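# Plug rack relays into color-matched panel sockets

## Task

Take every relay (a small transparent box with a colored button on its top) out of the black rack and seat it in the empty panel socket whose colored marking matches that button. It counts as seated only when it matches the relays already in the panel: button facing the same side as theirs, top at their height, and upright, with no click to feel. It must stay in place without the robot holding it. A single relay in a socket of the wrong color fails the job, and so does any relay that was already in the panel being lifted partway out or left tilted.

## Robot and tools

Robot: one six-joint FANUC CRX-5iA arm carrying a Robotiq 2F-85 two-finger gripper, with a wrist camera on it. Cameras: cam_head_left (672x504), cam_head_right (672x504) and cam_wrist (504x504), returned in that order after every call. Calibration figures are approximate, off by a few degrees and millimetres.

Frames. All poses are in the scene frame. The origin sits on the table surface right under the arm base, +z points up, and +y lies to the left when facing along +x. The base itself may be slightly tilted. The reported hand position grows less accurate at long reach. Gripper axes: +z runs out along the fingers, the fingers close along its y axis, and a flat block on the wrist sticks out roughly 9 cm toward the gripper's +x side and turns with it. end_effector_position is the point midway between the pads when closed; closed fingertips extend about 19 mm past it (about 6 mm when fully open). Closing also pushes the tips about 13 mm farther from the wrist, so keep that clearance above surfaces.

A row is 10 numbers: x, y, z (metres, absolute target for end_effector_position), qw, qx, qy, qz (absolute target orientation, w first), then position, force_limit, speed for the fingers, each between -1 and 1. position +1 = fully open (85 mm); about -0.8 = pads touching; -1 = close until blocked. force_limit -1/0/+1 gives roughly 20/128/235 N on a 40 mm object; speed -1/0/+1 gives about 20/85/150 mm/s, and faster closes squeeze a bit harder. Repeat the intended quaternion in every row rather than copying a drifted one from the last result.

execute_actions(actions): actions is a list of actions; each action is a list of 1 to 15 rows, each row run for one step of 1/30 s; if fewer than 15 rows are given, the final row repeats to fill 15 steps. An empty list just reports state and images. An action is rejected if its target lies over 0.6 m from where the gripper is when that action begins, measured along any gripper axis; if the first action fails that test, or any action is malformed, nothing runs. Each step the commanded pose is clipped to at most 70 mm and 16 degrees from the measured pose, so far targets need several actions; position has priority over orientation.

move(target, speed, blocking): target is one row as above (absolute pose plus finger numbers, the finger part sent at the start). The gripper follows a straight path lasting 0.5 to 10 s; speed is the top path speed in m/s, 0.002 to 0.5 (default 0.25), with rotation capped at twice that in rad/s. It does not avoid obstacles and can overshoot the speed near a straight arm. blocking=false returns after 0.5 s while motion continues; then use wait or stop before any new motion. The result adds a move: line, e.g. done, off_target, moving, held or fault, plus limits (paced = pose clipped; held = a check blocked steps, after which the arm may jump faster) and the distance from target.

wait(seconds): 0 to 10; the arm keeps its last command, and an ongoing move keeps running. stop(): brakes a running move (needs some distance); fingers continue. zoom_image(camera, region): region [x0, y0, x1, y1] in pixels of that camera's last image, up to 504x504. read_manual(section): only licence texts. finished_scene(scene): pass the number of the current scene; it ends it irreversibly, after the last command has been held.

Result lines: the state gives end_effector_position and end_effector_quat_wxyz; Hand target is the pose currently being driven to; pose unreachable means the clearance check (which treats the mount under the base as part of the arm) altered or blocked a command. object_status: 0 moving, 1 stopped while opening, 2 stopped while closing (a grip; check for this after sending -1), 3 reached the request or pads met. Any new position value resets it to 0 briefly. Fingers that have stopped ignore new force or speed until position changes by at least 0.01. position_measured is in counts: 3 open, ~78 = 60 mm, ~130 = 40 mm, ~180 = 20 mm, ~230 pads together. Flange force is the estimated outside load at the gripper, noisy and including held weight. Joint positions follow the URDF order from base outward.

Limits to respect: joint ranges waist ±3.491, shoulder ±3.140, elbow -1.187 to 4.328, forearm roll ±3.316, wrist pitch ±3.140, wrist roll ±3.927 rad. Load limits 144 N m for waist, shoulder, elbow and 36 N m for the three wrist joints; reaching one, or 150 N of outside force anywhere, halts the arm for 10 s and drops the rest of the call. The arm is stiff: aiming even slightly beyond a firm contact can fault, so press relays down gently, slowly and only a little past contact. MOTOR HOT warns of overheating; an OVER-TEMPERATURE FAULT brakes the arm until it cools. Avoid dropping relays, hitting things hard, disturbing seated relays, and anything leaving the table. Occasional outside tugs on held parts or pushes on loose ones may occur. Time spent moving or stopped counts against you; smooth, economical motion is preferred.

Each tool is called after "Request:" as name([rows], argument=value, ...), one row to a line, values as JSON.

## Session

Request:
execute_actions(actions=[])

Scene clock: 0.00 s.
end_effector_position=(+0.3654, +0.4918, +0.3353) position_measured=3 object_status=3 end_effector_quat_wxyz=(+0.268, +0.404, +0.804, -0.344)
Joint positions: [ 1.337  1.201  0.993  0.466 -2.231 -2.14 ]
Joint velocities: [ 0.     0.001 -0.001 -0.002 -0.    -0.001]
Flange force (N, the push that the arm receives, along the gripper's own x y z axes): no reading
Hand target: +0.365, +0.492, +0.335; +0.268, +0.404, +0.804, -0.344

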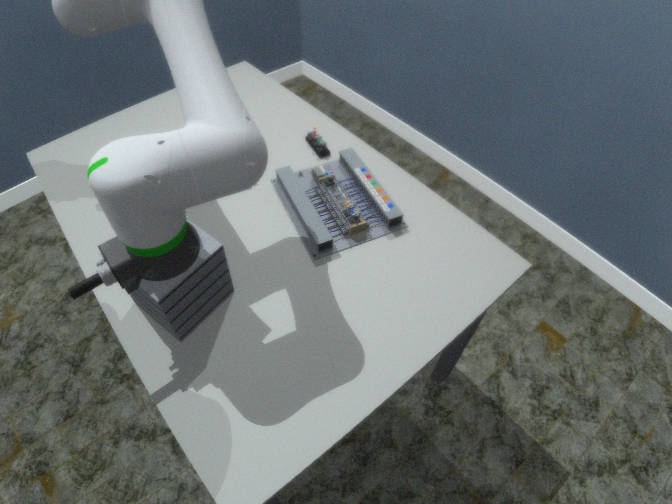

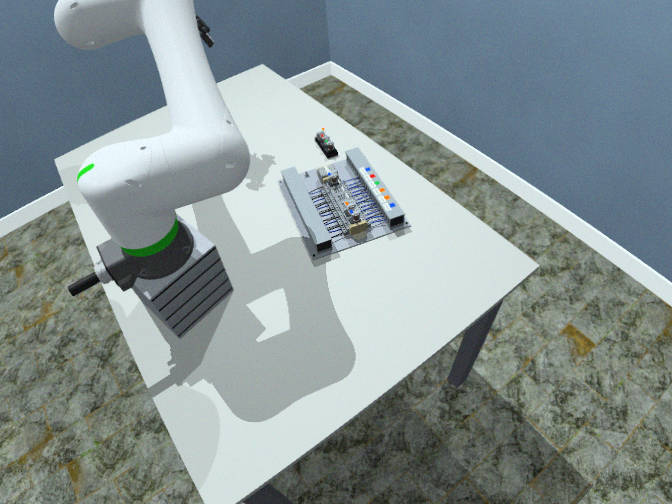

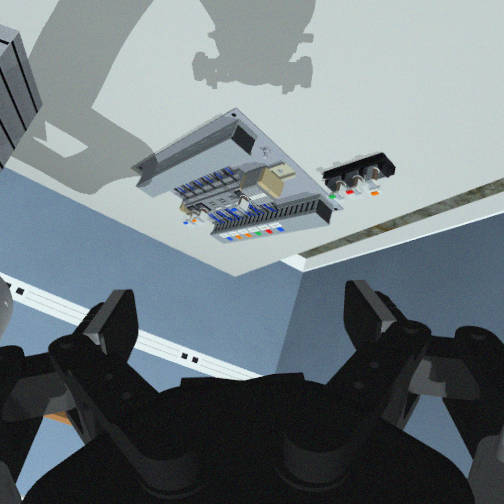

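Request:
zoom_image(camera="cam_head_left", region=[260, 115, 420, 275])

Request:
zoom_image(camera="cam_head_right", region=[260, 115, 420, 275])

Region (260, 115, 420, 275) of cam_head_left's 672x504 image, scaled by 3.150, with more detail than that image has.

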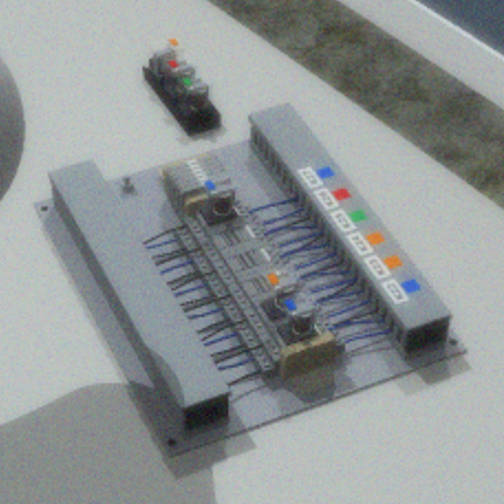

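Region (260, 115, 420, 275) of cam_head_right's 672x504 image, scaled by 3.150, with more detail than that image has.

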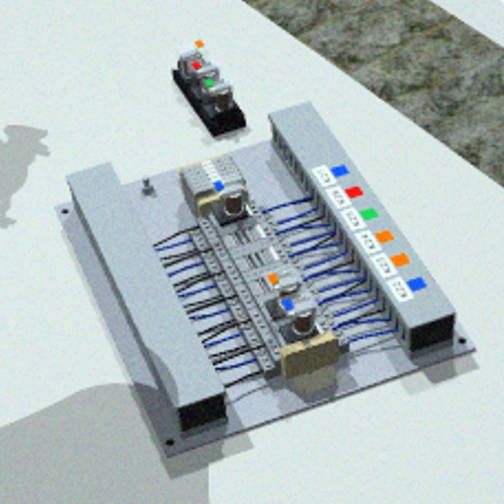

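Request:
move(target=[0.48,-0.03,0.25,0,0.7071,0.7071,0,1,0,0], speed=0.25)

Scene clock: 19.53 s.
end_effector_position=(+0.4773, -0.0297, +0.2492) position_measured=3 object_status=3 end_effector_quat_wxyz=(-0.002, +0.707, +0.707, -0.001)
Joint positions: [ 0.28   0.175 -0.32   0.074 -1.083 -1.874]
Joint velocities: [-0.001  0.    -0.    -0.     0.     0.001]
Flange force (N, the push that the arm receives, along the gripper's own x y z axes): [0.4 2.2 -0.2]
Hand target: +0.477, -0.030, +0.249; -0.002, +0.707, +0.707, -0.001
Off the commanded pose: 0.003 m, 0 deg.
move: done
camera_calibration (this result's frames):
cam_wrist: T_world_to_cam=[[0.998327, -0.014437, 0.0559871, -0.497478], [-0.0309698, -0.951222, 0.306948, -0.0659753], [0.0488247, -0.308169, -0.950078, 0.356225], [0, 0, 0, 1]] pos_world=[0.47721, 0.0398381, 0.386545]

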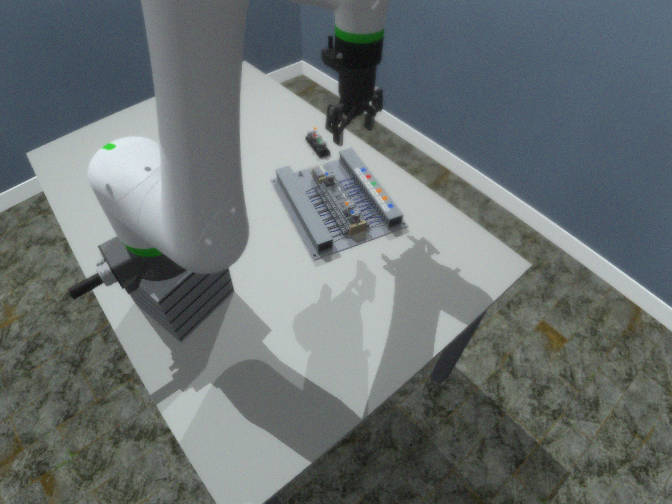

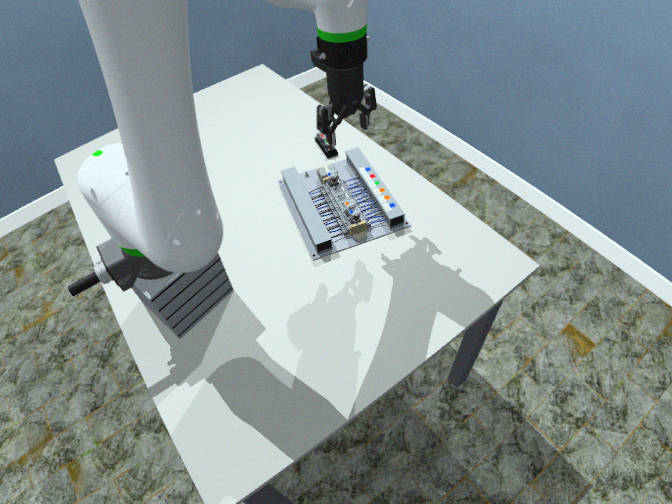

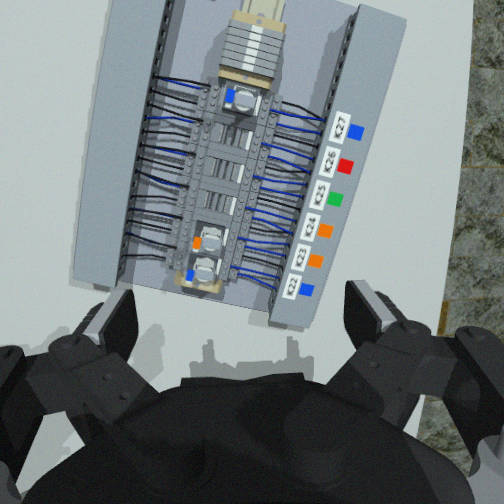

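Request:
zoom_image(camera="cam_wrist", region=[130, 60, 370, 300])

Region (130, 60, 370, 300) of cam_wrist's 504x504 image, scaled by 2.100, with more detail than that image has.

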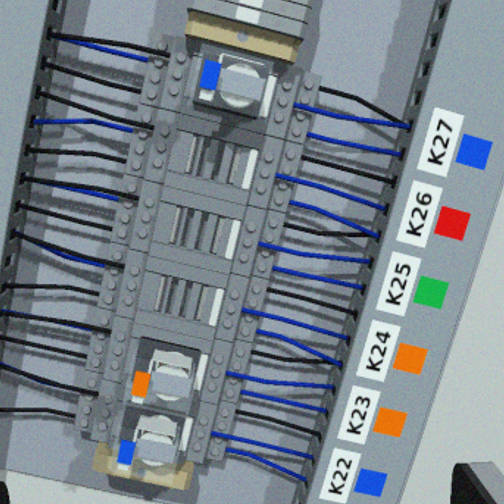

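Request:
move(target=[0.54,0.15,0.2,0,0.7934,0.6088,0,1,0,0], speed=0.25)

Scene clock: 38.53 s.
end_effector_position=(+0.5407, +0.1493, +0.2001) position_measured=3 object_status=3 end_effector_quat_wxyz=(+0.001, +0.793, +0.609, -0.000)
Joint positions: [ 0.555  0.45  -0.114  0.077 -1.029 -2.417]
Joint velocities: [ 0.     0.     0.001 -0.001  0.    -0.   ]
Flange force (N, the push that the arm receives, along the gripper's own x y z axes): [0.4 0.3 1.3]
Hand target: +0.541, +0.149, +0.200; +0.001, +0.793, +0.609, -0.000
Off the commanded pose: 0.001 m, 0 deg.
move: done
camera_calibration (this result's frames):
cam_wrist: T_world_to_cam=[[0.960319, -0.27222, 0.0606916, -0.497351], [-0.277368, -0.909342, 0.310104, 0.247699], [-0.0292272, -0.314633, -0.948763, 0.404562], [0, 0, 0, 1]] pos_world=[0.558144, 0.217142, 0.337206]

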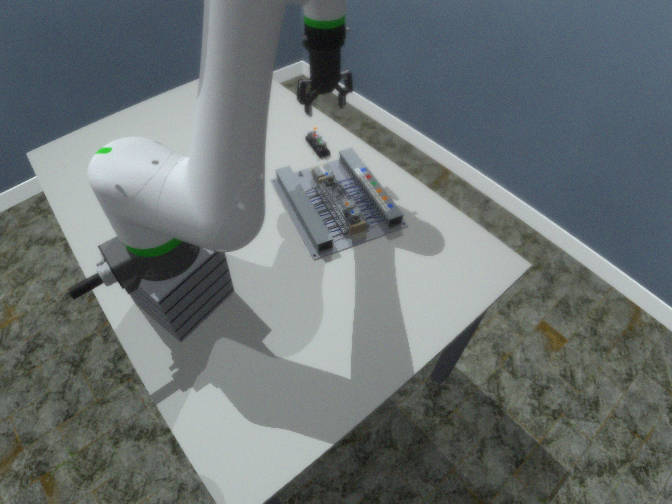

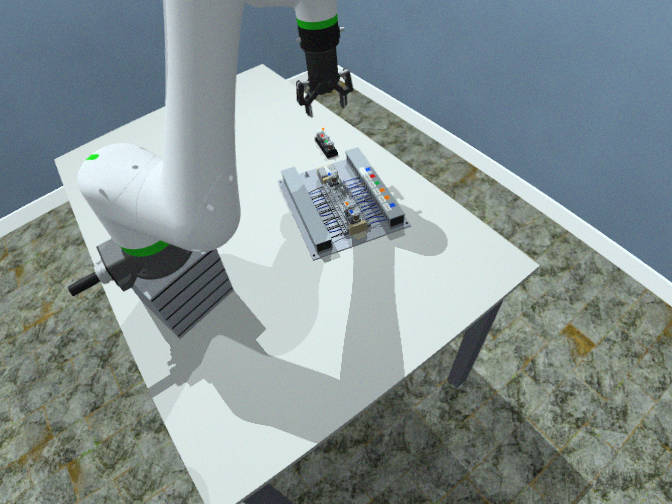

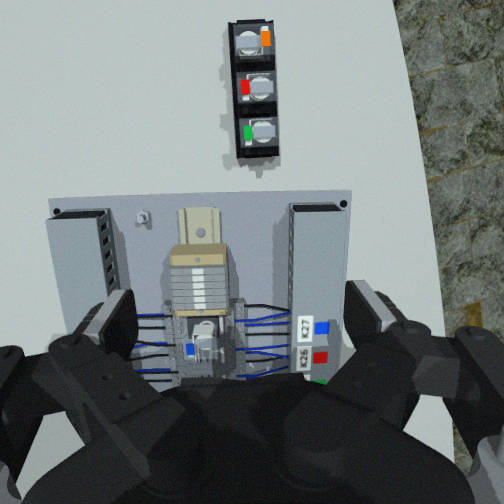

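Request:
zoom_image(camera="cam_wrist", region=[170, 0, 350, 180])

Request:
zoom_image(camera="cam_wrist", region=[40, 180, 360, 400])

Region (170, 0, 350, 180) of cam_wrist's 504x504 image, scaled by 2.800, with more detail than that image has.

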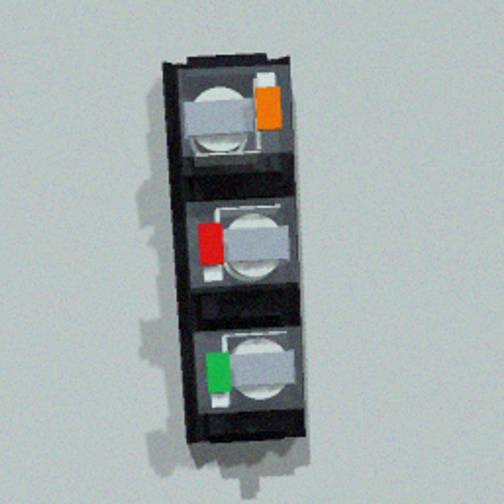

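Region (40, 180, 360, 400) of cam_wrist's 504x504 image, scaled by 1.575, with more detail than that image has; it fills the top 346 rows of this view, and the rest is white.

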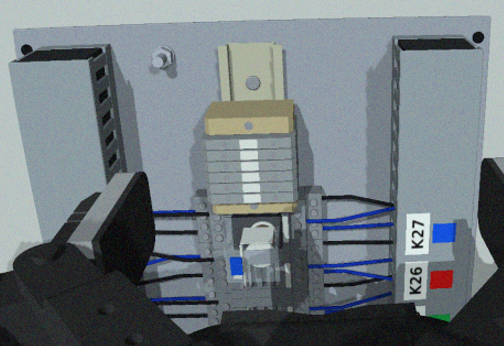

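Request:
move(target=[0.577,0.21,0.11,0,0.7716,0.6361,0,0.3,-0.5,0], speed=0.15)

Scene clock: 56.00 s.
end_effector_position=(+0.5772, +0.2098, +0.1101) position_measured=91 object_status=3 end_effector_quat_wxyz=(+0.000, +0.772, +0.636, +0.000)
Joint positions: [ 0.599  0.69   0.012  0.081 -0.918 -2.4  ]
Joint velocities: [-0.     0.002  0.001  0.001  0.     0.   ]
Flange force (N, the push that the arm receives, along the gripper's own x y z axes): [0.3 -0.1 -0.7]
Hand target: +0.577, +0.210, +0.110; +0.000, +0.772, +0.636, -0.000
Off the commanded pose: 0.000 m, 0 deg.
move: done
camera_calibration (this result's frames):
cam_wrist: T_world_to_cam=[[0.976997, -0.204539, 0.0603423, -0.534325], [-0.213127, -0.926737, 0.309412, 0.307355], [-0.00736545, -0.315155, -0.949012, 0.326842], [0, 0, 0, 1]] pos_world=[0.589947, 0.278552, 0.24732]

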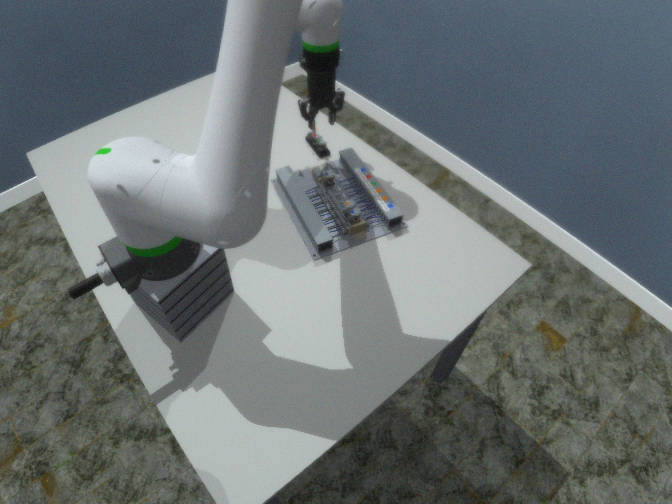

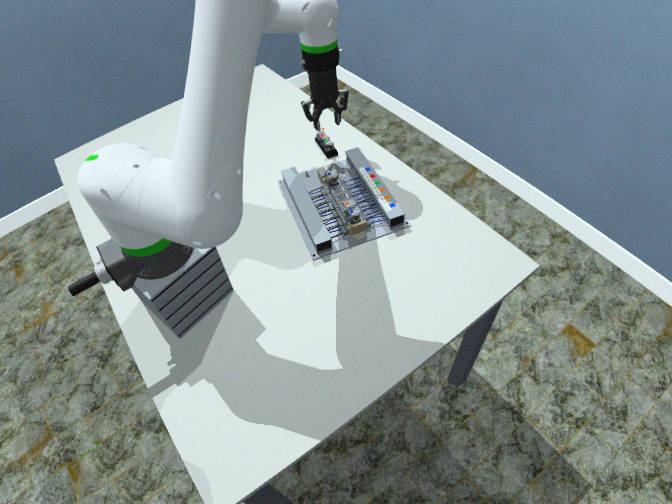

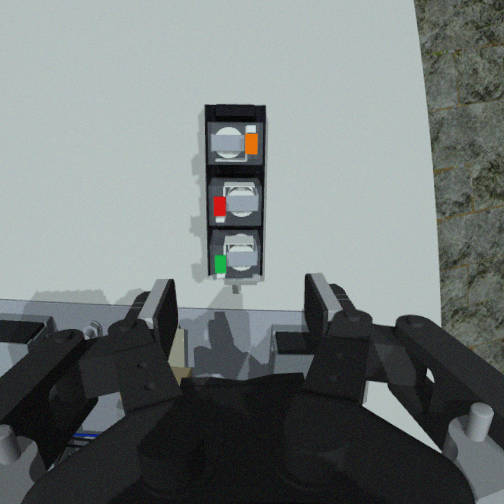

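Request:
zoom_image(camera="cam_wrist", region=[130, 90, 350, 310])

Region (130, 90, 350, 310) of cam_wrist's 504x504 image, scaled by 2.291, with more detail than that image has.

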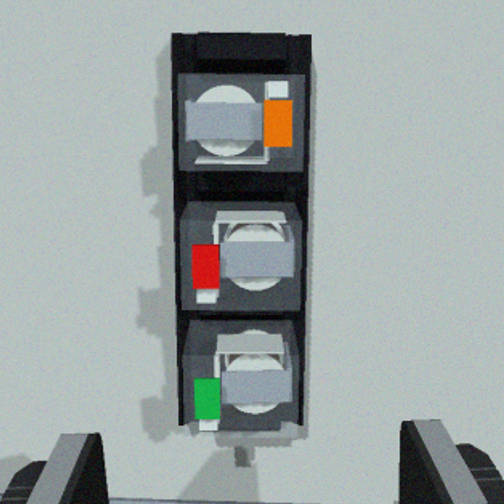

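Request:
move(target=[0.5775,0.21,0.053,0,0.7716,0.6361,0,0.3,-0.5,0], speed=0.06)

Request:
zoom_image(camera="cam_wrist", region=[130, 170, 350, 390])

Request:
zoom_image(camera="cam_head_right", region=[290, 100, 370, 170])

Scene clock: 73.00 s.
end_effector_position=(+0.5774, +0.2099, +0.0530) position_measured=91 object_status=3 end_effector_quat_wxyz=(+0.000, +0.772, +0.636, -0.000)
Joint positions: [ 0.593  0.78   0.001  0.088 -0.817 -2.405]
Joint velocities: [-0.     0.001 -0.001  0.001  0.001  0.   ]
Flange force (N, the push that the arm receives, along the gripper's own x y z axes): [-0.1 1.0 0.7]
Hand target: +0.577, +0.210, +0.053; +0.000, +0.772, +0.636, -0.000
Off the commanded pose: 0.000 m, 0 deg.
move: done
camera_calibration (this result's frames):
cam_wrist: T_world_to_cam=[[0.977011, -0.204549, 0.0600716, -0.531033], [-0.213052, -0.92677, 0.309364, 0.325176], [-0.00760758, -0.315051, -0.949044, 0.272826], [0, 0, 0, 1]] pos_world=[0.59018, 0.278696, 0.190226]

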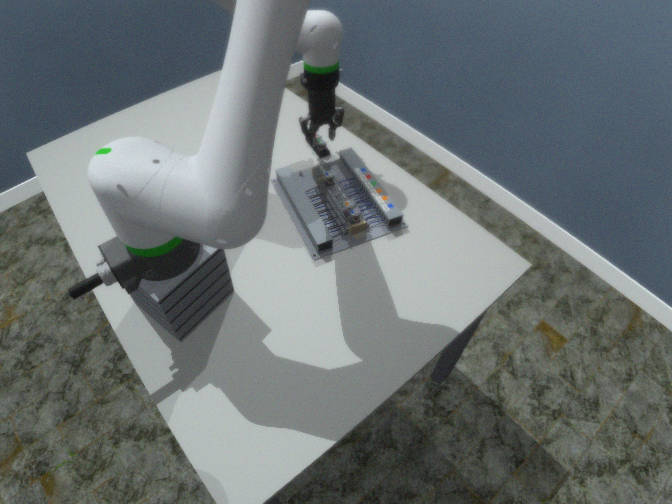

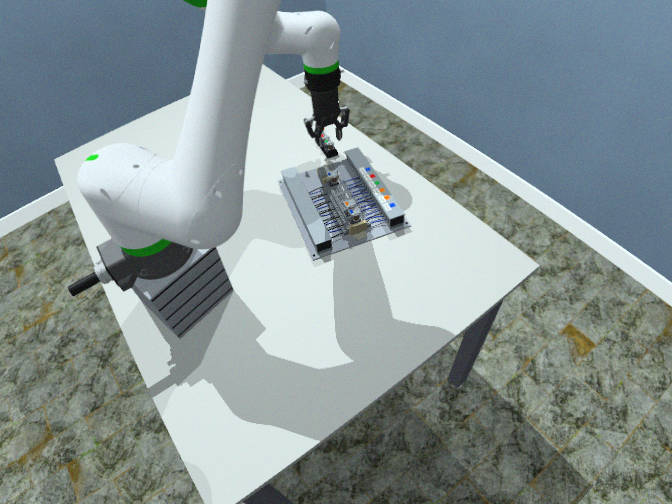

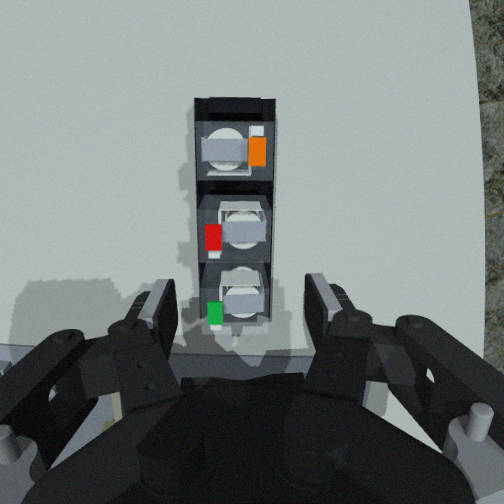

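Region (130, 170, 350, 390) of cam_wrist's 504x504 image, scaled by 2.291, with more detail than that image has.

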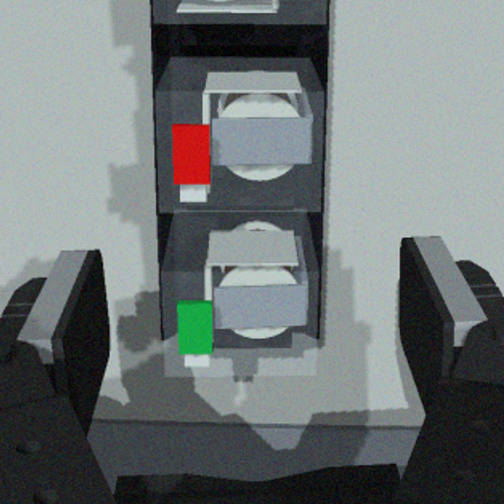

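Region (290, 100, 370, 170) of cam_head_right's 672x504 image, scaled by 6.300, with more detail than that image has; it fills the top 441 rows of this view, and the rest is white.

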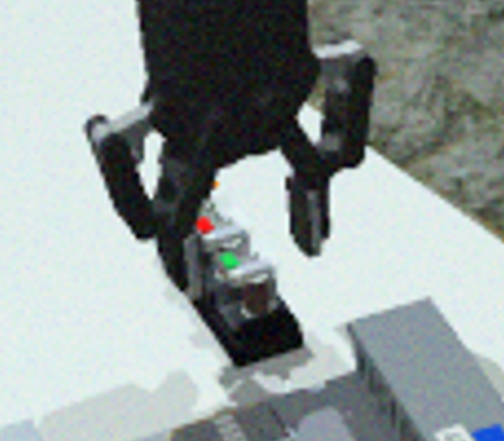

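Request:
move(target=[0.5765,0.2102,0.053,0,0.7716,0.6361,0,-1,-0.5,-0.3], speed=0.02)

Request:
move(target=[0.5765,0.2102,0.13,0,0.7716,0.6361,0,-1,-0.5,-0.3], speed=0.08)

Request:
zoom_image(camera="cam_head_right", region=[280, 80, 370, 170])

Scene clock: 83.37 s.
end_effector_position=(+0.5765, +0.2102, +0.0530) position_measured=165 object_status=2 end_effector_quat_wxyz=(-0.000, +0.772, +0.636, +0.000)
Joint positions: [ 0.594  0.778 -0.002  0.088 -0.816 -2.406]
Joint velocities: [-0.    -0.    -0.    -0.001  0.     0.   ]
Flange force (N, the push that the arm receives, along the gripper's own x y z axes): [0.3 1.4 -5.5]
Hand target: +0.577, +0.210, +0.053; +0.000, +0.772, +0.636, -0.000
Off the commanded pose: 0.000 m, 0 deg.
move: done
camera_calibration (this result's frames):
cam_wrist: T_world_to_cam=[[0.977014, -0.20453, 0.0600939, -0.53009], [-0.213042, -0.926814, 0.30924, 0.325264], [-0.00755303, -0.314934, -0.949084, 0.272819], [0, 0, 0, 1]] pos_world=[0.589261, 0.27896, 0.190199]

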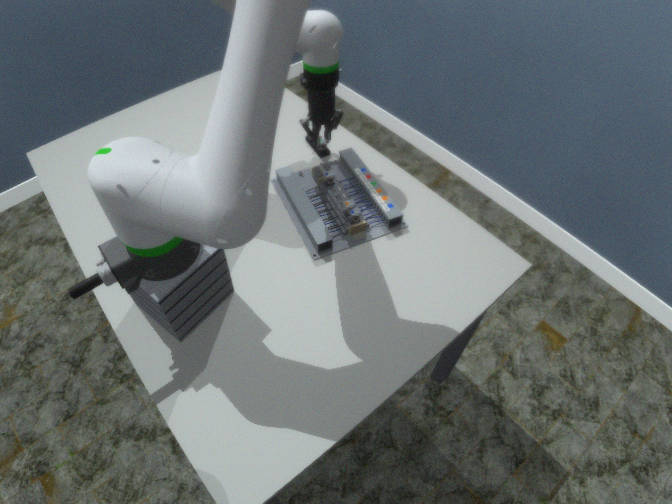

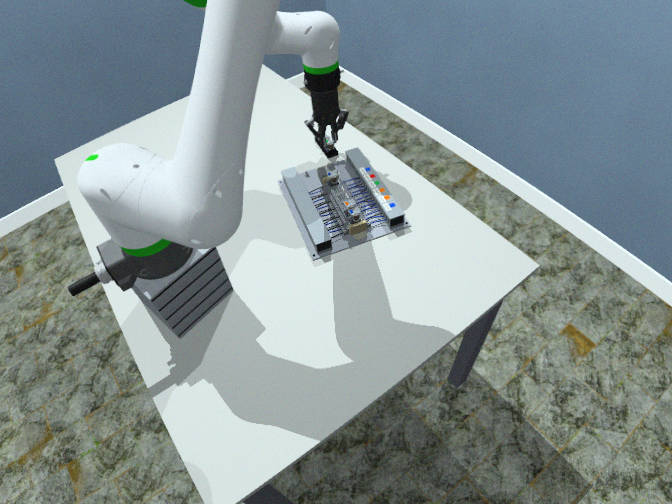

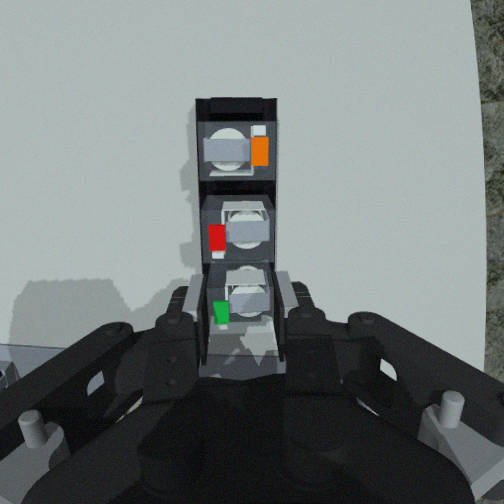

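Scene clock: 84.60 s.
end_effector_position=(+0.5765, +0.2102, +0.1299) position_measured=165 object_status=2 end_effector_quat_wxyz=(-0.000, +0.772, +0.636, -0.000)
Joint positions: [ 0.602  0.661  0.019  0.079 -0.955 -2.399]
Joint velocities: [-0.001 -0.001 -0.    -0.    -0.     0.   ]
Flange force (N, the push that the arm receives, along the gripper's own x y z axes): [0.1 -1.6 0.2]
Hand target: +0.577, +0.210, +0.130; -0.000, +0.772, +0.636, +0.000
Off the commanded pose: 0.000 m, 0 deg.
move: done
camera_calibration (this result's frames):
cam_wrist: T_world_to_cam=[[0.977041, -0.204445, 0.0599346, -0.534707], [-0.212911, -0.926836, 0.309262, 0.301449], [-0.00767761, -0.314923, -0.949086, 0.345851], [0, 0, 0, 1]] pos_world=[0.589268, 0.278992, 0.267063]

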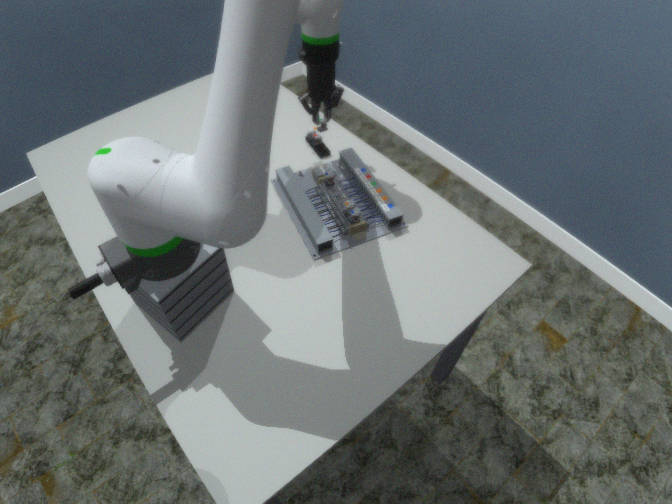

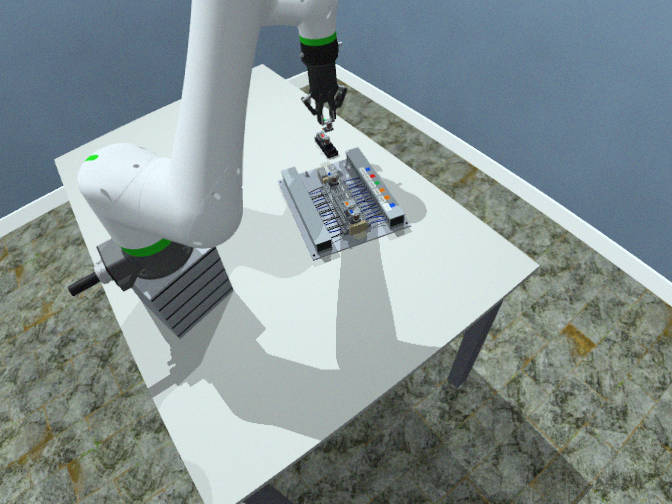

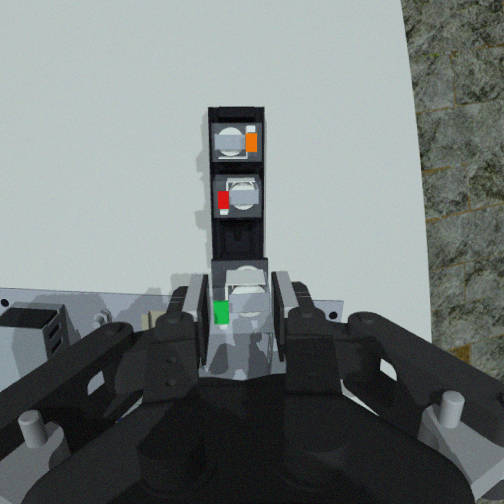

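Region (280, 80, 370, 170) of cam_head_right's 672x504 image, scaled by 5.600, with more detail than that image has.

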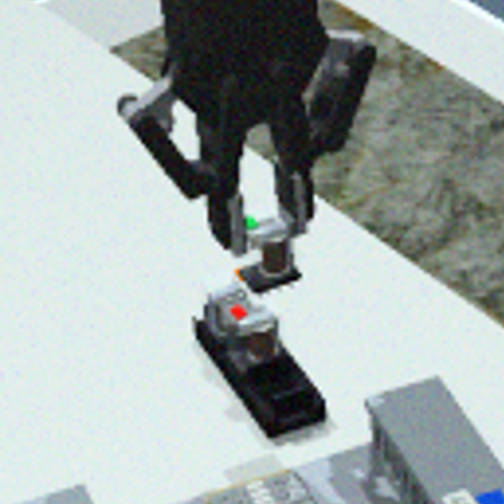

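Request:
move(target=[0.4668,0.0063,0.135,0,0.7934,0.6088,0,-1,-0.5,-0.3], speed=0.2)

Request:
zoom_image(camera="cam_wrist", region=[130, 120, 370, 360])

Request:
zoom_image(camera="cam_head_right", region=[300, 130, 400, 240])

Scene clock: 96.50 s.
end_effector_position=(+0.4660, +0.0070, +0.1350) position_measured=165 object_status=2 end_effector_quat_wxyz=(-0.000, +0.793, +0.609, +0.000)
Joint positions: [ 0.35   0.329 -0.461  0.095 -0.791 -2.237]
Joint velocities: [-0.001 -0.    -0.    -0.003 -0.     0.001]
Flange force (N, the push that the arm receives, along the gripper's own x y z axes): [-0.2 2.0 1.6]
Hand target: +0.466, +0.007, +0.135; -0.000, +0.793, +0.609, +0.000
Off the commanded pose: 0.001 m, 0 deg.
move: done
camera_calibration (this result's frames):
cam_wrist: T_world_to_cam=[[0.960384, -0.272218, 0.0596634, -0.460322], [-0.277088, -0.909902, 0.308708, 0.117784], [-0.0297479, -0.31301, -0.949284, 0.296177], [0, 0, 0, 1]] pos_world=[0.483533, 0.07457, 0.27226]

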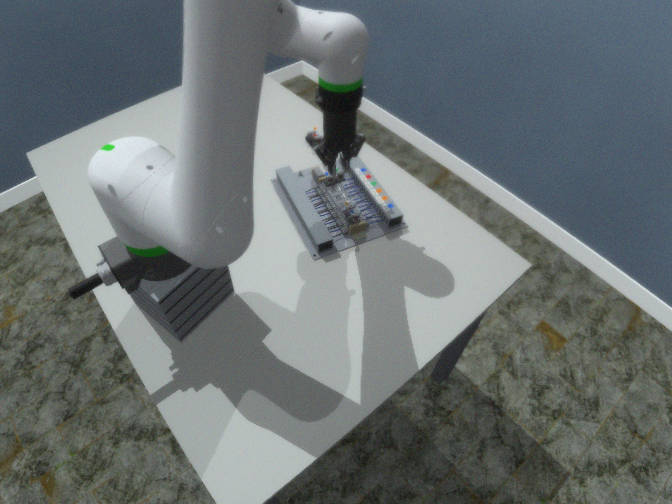

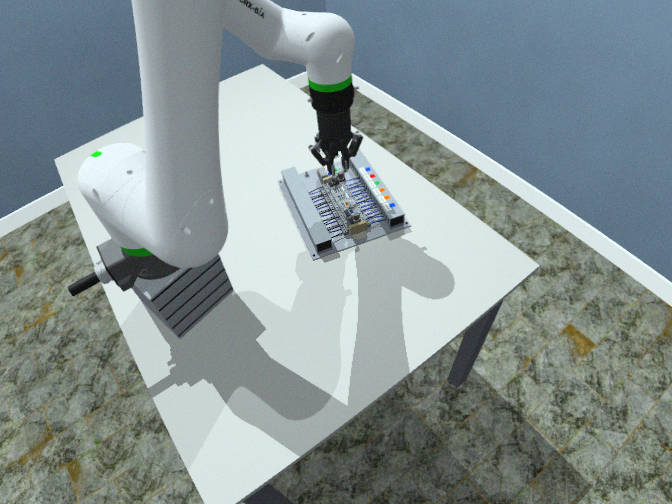

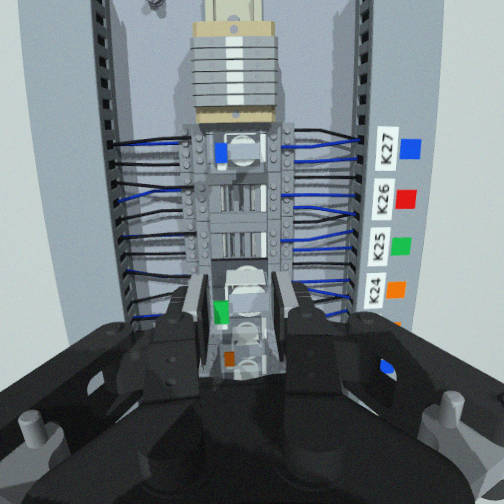

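Region (130, 120, 370, 360) of cam_wrist's 504x504 image, scaled by 2.100, with more detail than that image has.

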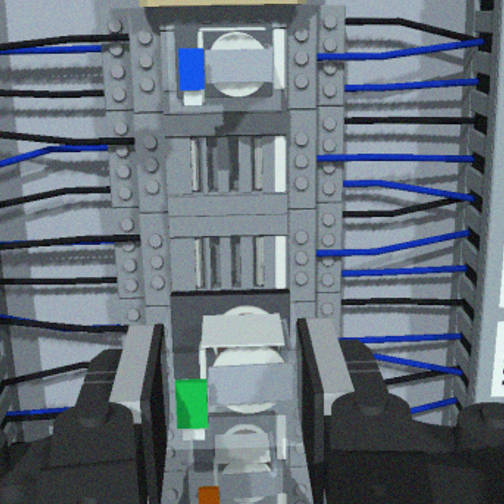

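Region (300, 130, 400, 240) of cam_head_right's 672x504 image, scaled by 4.582, with more detail than that image has; it fills the left 458 columns of this view, and the rest is white.

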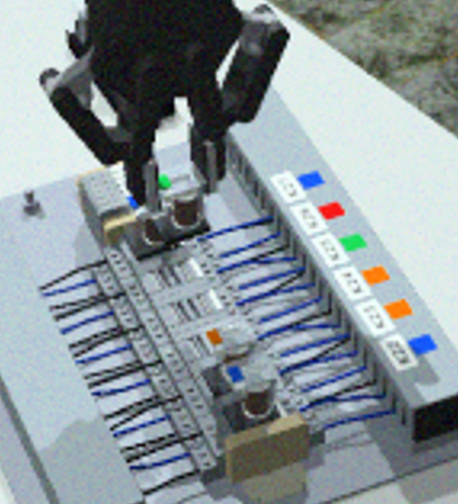

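Request:
move(target=[0.4664,0.0055,0.092,0,0.7934,0.6088,0,-1,-0.5,-0.3], speed=0.04)

Request:
zoom_image(camera="cam_wrist", region=[130, 130, 380, 380])

Request:
zoom_image(camera="cam_head_right", region=[310, 150, 380, 230])

Scene clock: 110.73 s.
end_effector_position=(+0.4664, +0.0055, +0.0921) position_measured=165 object_status=2 end_effector_quat_wxyz=(+0.000, +0.793, +0.609, +0.000)
Joint positions: [ 0.34   0.414 -0.481  0.108 -0.685 -2.245]
Joint velocities: [-0.    -0.    -0.    -0.001  0.    -0.   ]
Flange force (N, the push that the arm receives, along the gripper's own x y z axes): [-0.6 -1.0 0.5]
Hand target: +0.466, +0.005, +0.092; +0.000, +0.793, +0.609, -0.000
Off the commanded pose: 0.000 m, 0 deg.
move: done
camera_calibration (this result's frames):
cam_wrist: T_world_to_cam=[[0.960337, -0.272277, 0.0601472, -0.458561], [-0.277276, -0.909642, 0.309304, 0.129817], [-0.0295038, -0.313713, -0.949059, 0.254813], [0, 0, 0, 1]] pos_world=[0.483886, 0.0731695, 0.229261]

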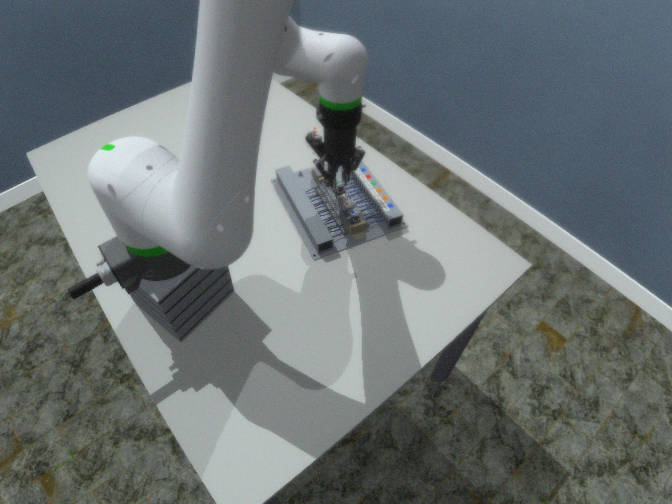

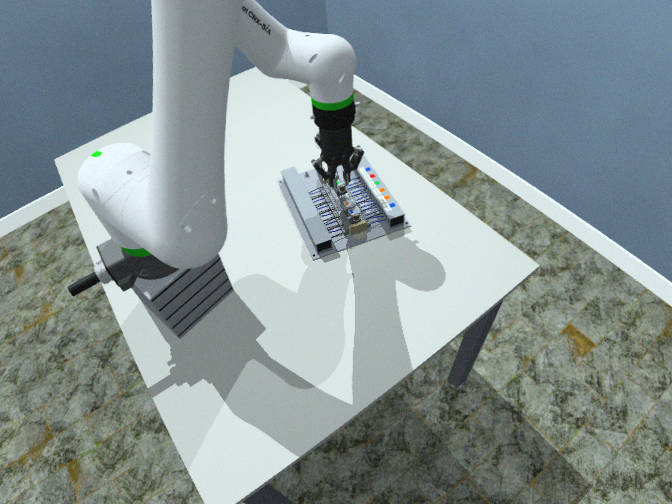

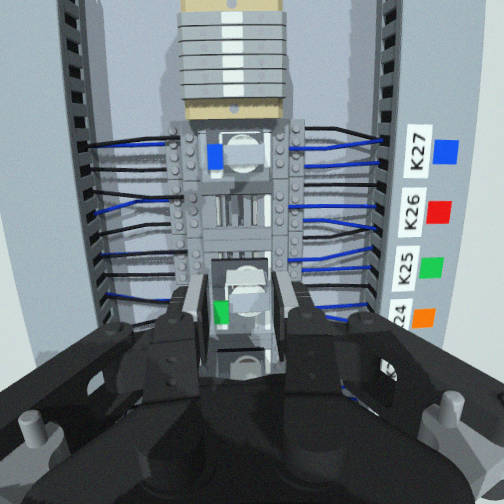

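Region (130, 130, 380, 380) of cam_wrist's 504x504 image, scaled by 2.016, with more detail than that image has.

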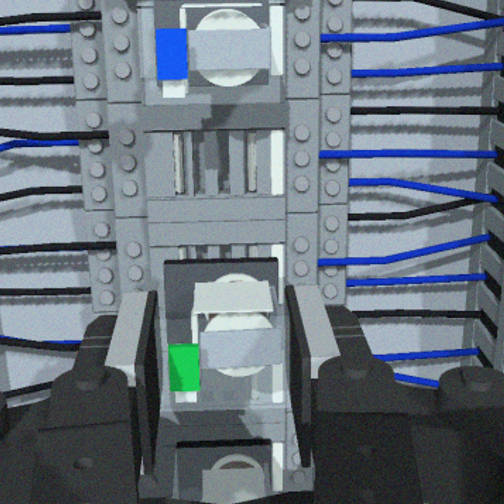

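Region (310, 150, 380, 230) of cam_head_right's 672x504 image, scaled by 6.300, with more detail than that image has; it fills the left 441 columns of this view, and the rest is white.

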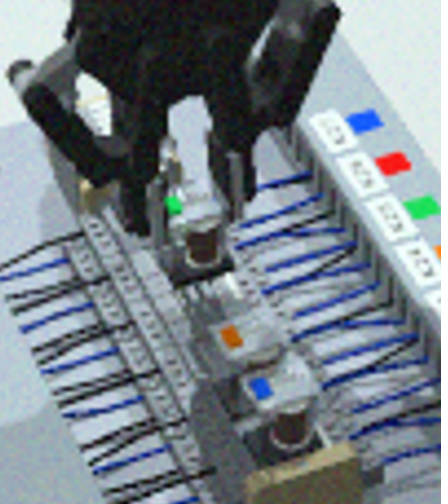

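Request:
move(target=[0.4660,0.0056,0.083,0,0.7934,0.6088,0,-1,-0.5,-0.3], speed=0.01)

Request:
zoom_image(camera="cam_wrist", region=[130, 130, 380, 380])

Request:
zoom_image(camera="cam_head_right", region=[310, 150, 380, 230])

Scene clock: 128.83 s.
end_effector_position=(+0.4660, +0.0056, +0.0830) position_measured=165 object_status=2 end_effector_quat_wxyz=(+0.000, +0.793, +0.609, +0.000)
Joint positions: [ 0.339  0.433 -0.485  0.111 -0.663 -2.247]
Joint velocities: [ 0.    -0.001 -0.     0.001 -0.     0.   ]
Flange force (N, the push that the arm receives, along the gripper's own x y z axes): [-0.4 0.8 0.7]
Hand target: +0.466, +0.006, +0.083; +0.000, +0.793, +0.609, -0.000
Off the commanded pose: 0.000 m, 0 deg.
move: done
camera_calibration (this result's frames):
cam_wrist: T_world_to_cam=[[0.960353, -0.272234, 0.06009, -0.457623], [-0.277218, -0.909667, 0.309284, 0.132602], [-0.0295356, -0.31368, -0.949069, 0.246258], [0, 0, 0, 1]] pos_world=[0.483512, 0.0732896, 0.220202]

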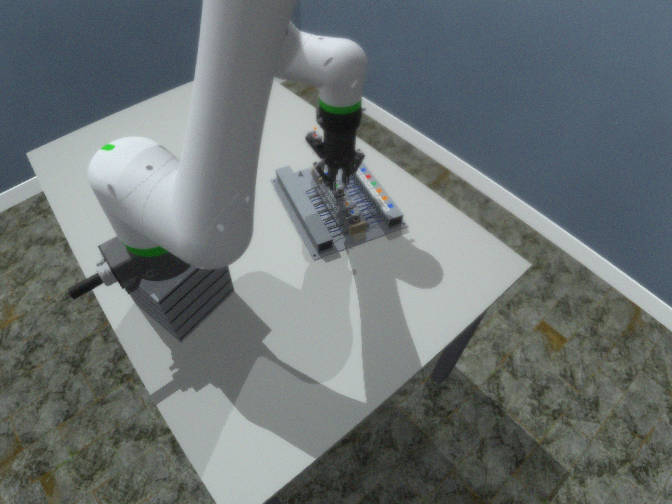

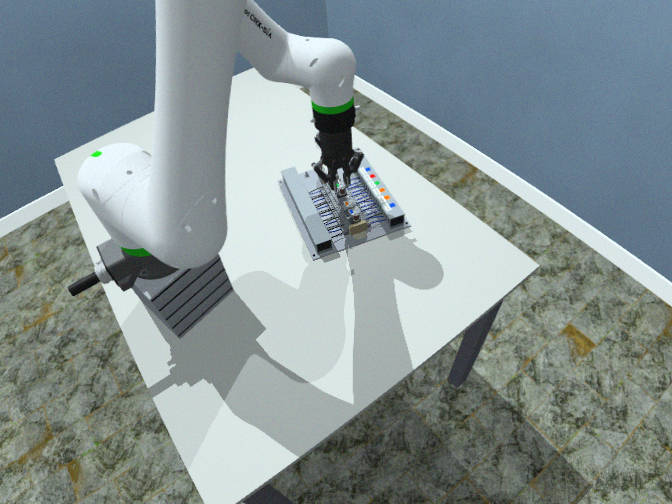

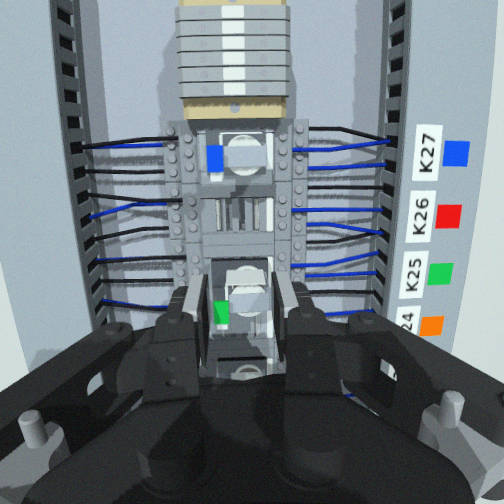

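Region (130, 130, 380, 380) of cam_wrist's 504x504 image, scaled by 2.016, with more detail than that image has.

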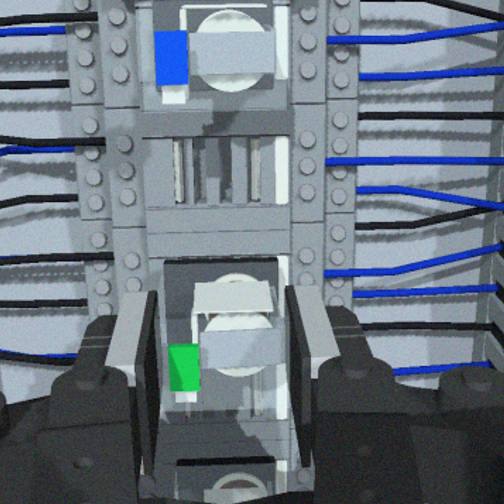

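Region (310, 150, 380, 230) of cam_head_right's 672x504 image, scaled by 6.300, with more detail than that image has; it fills the left 441 columns of this view, and the rest is white.

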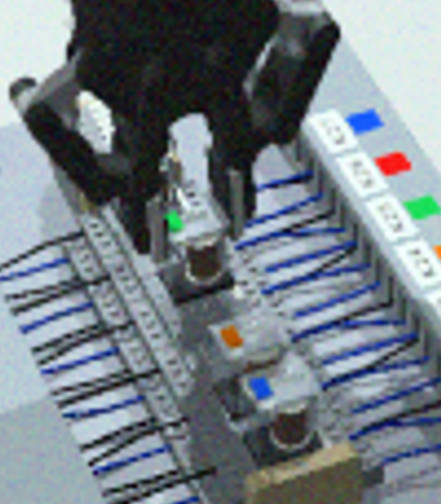

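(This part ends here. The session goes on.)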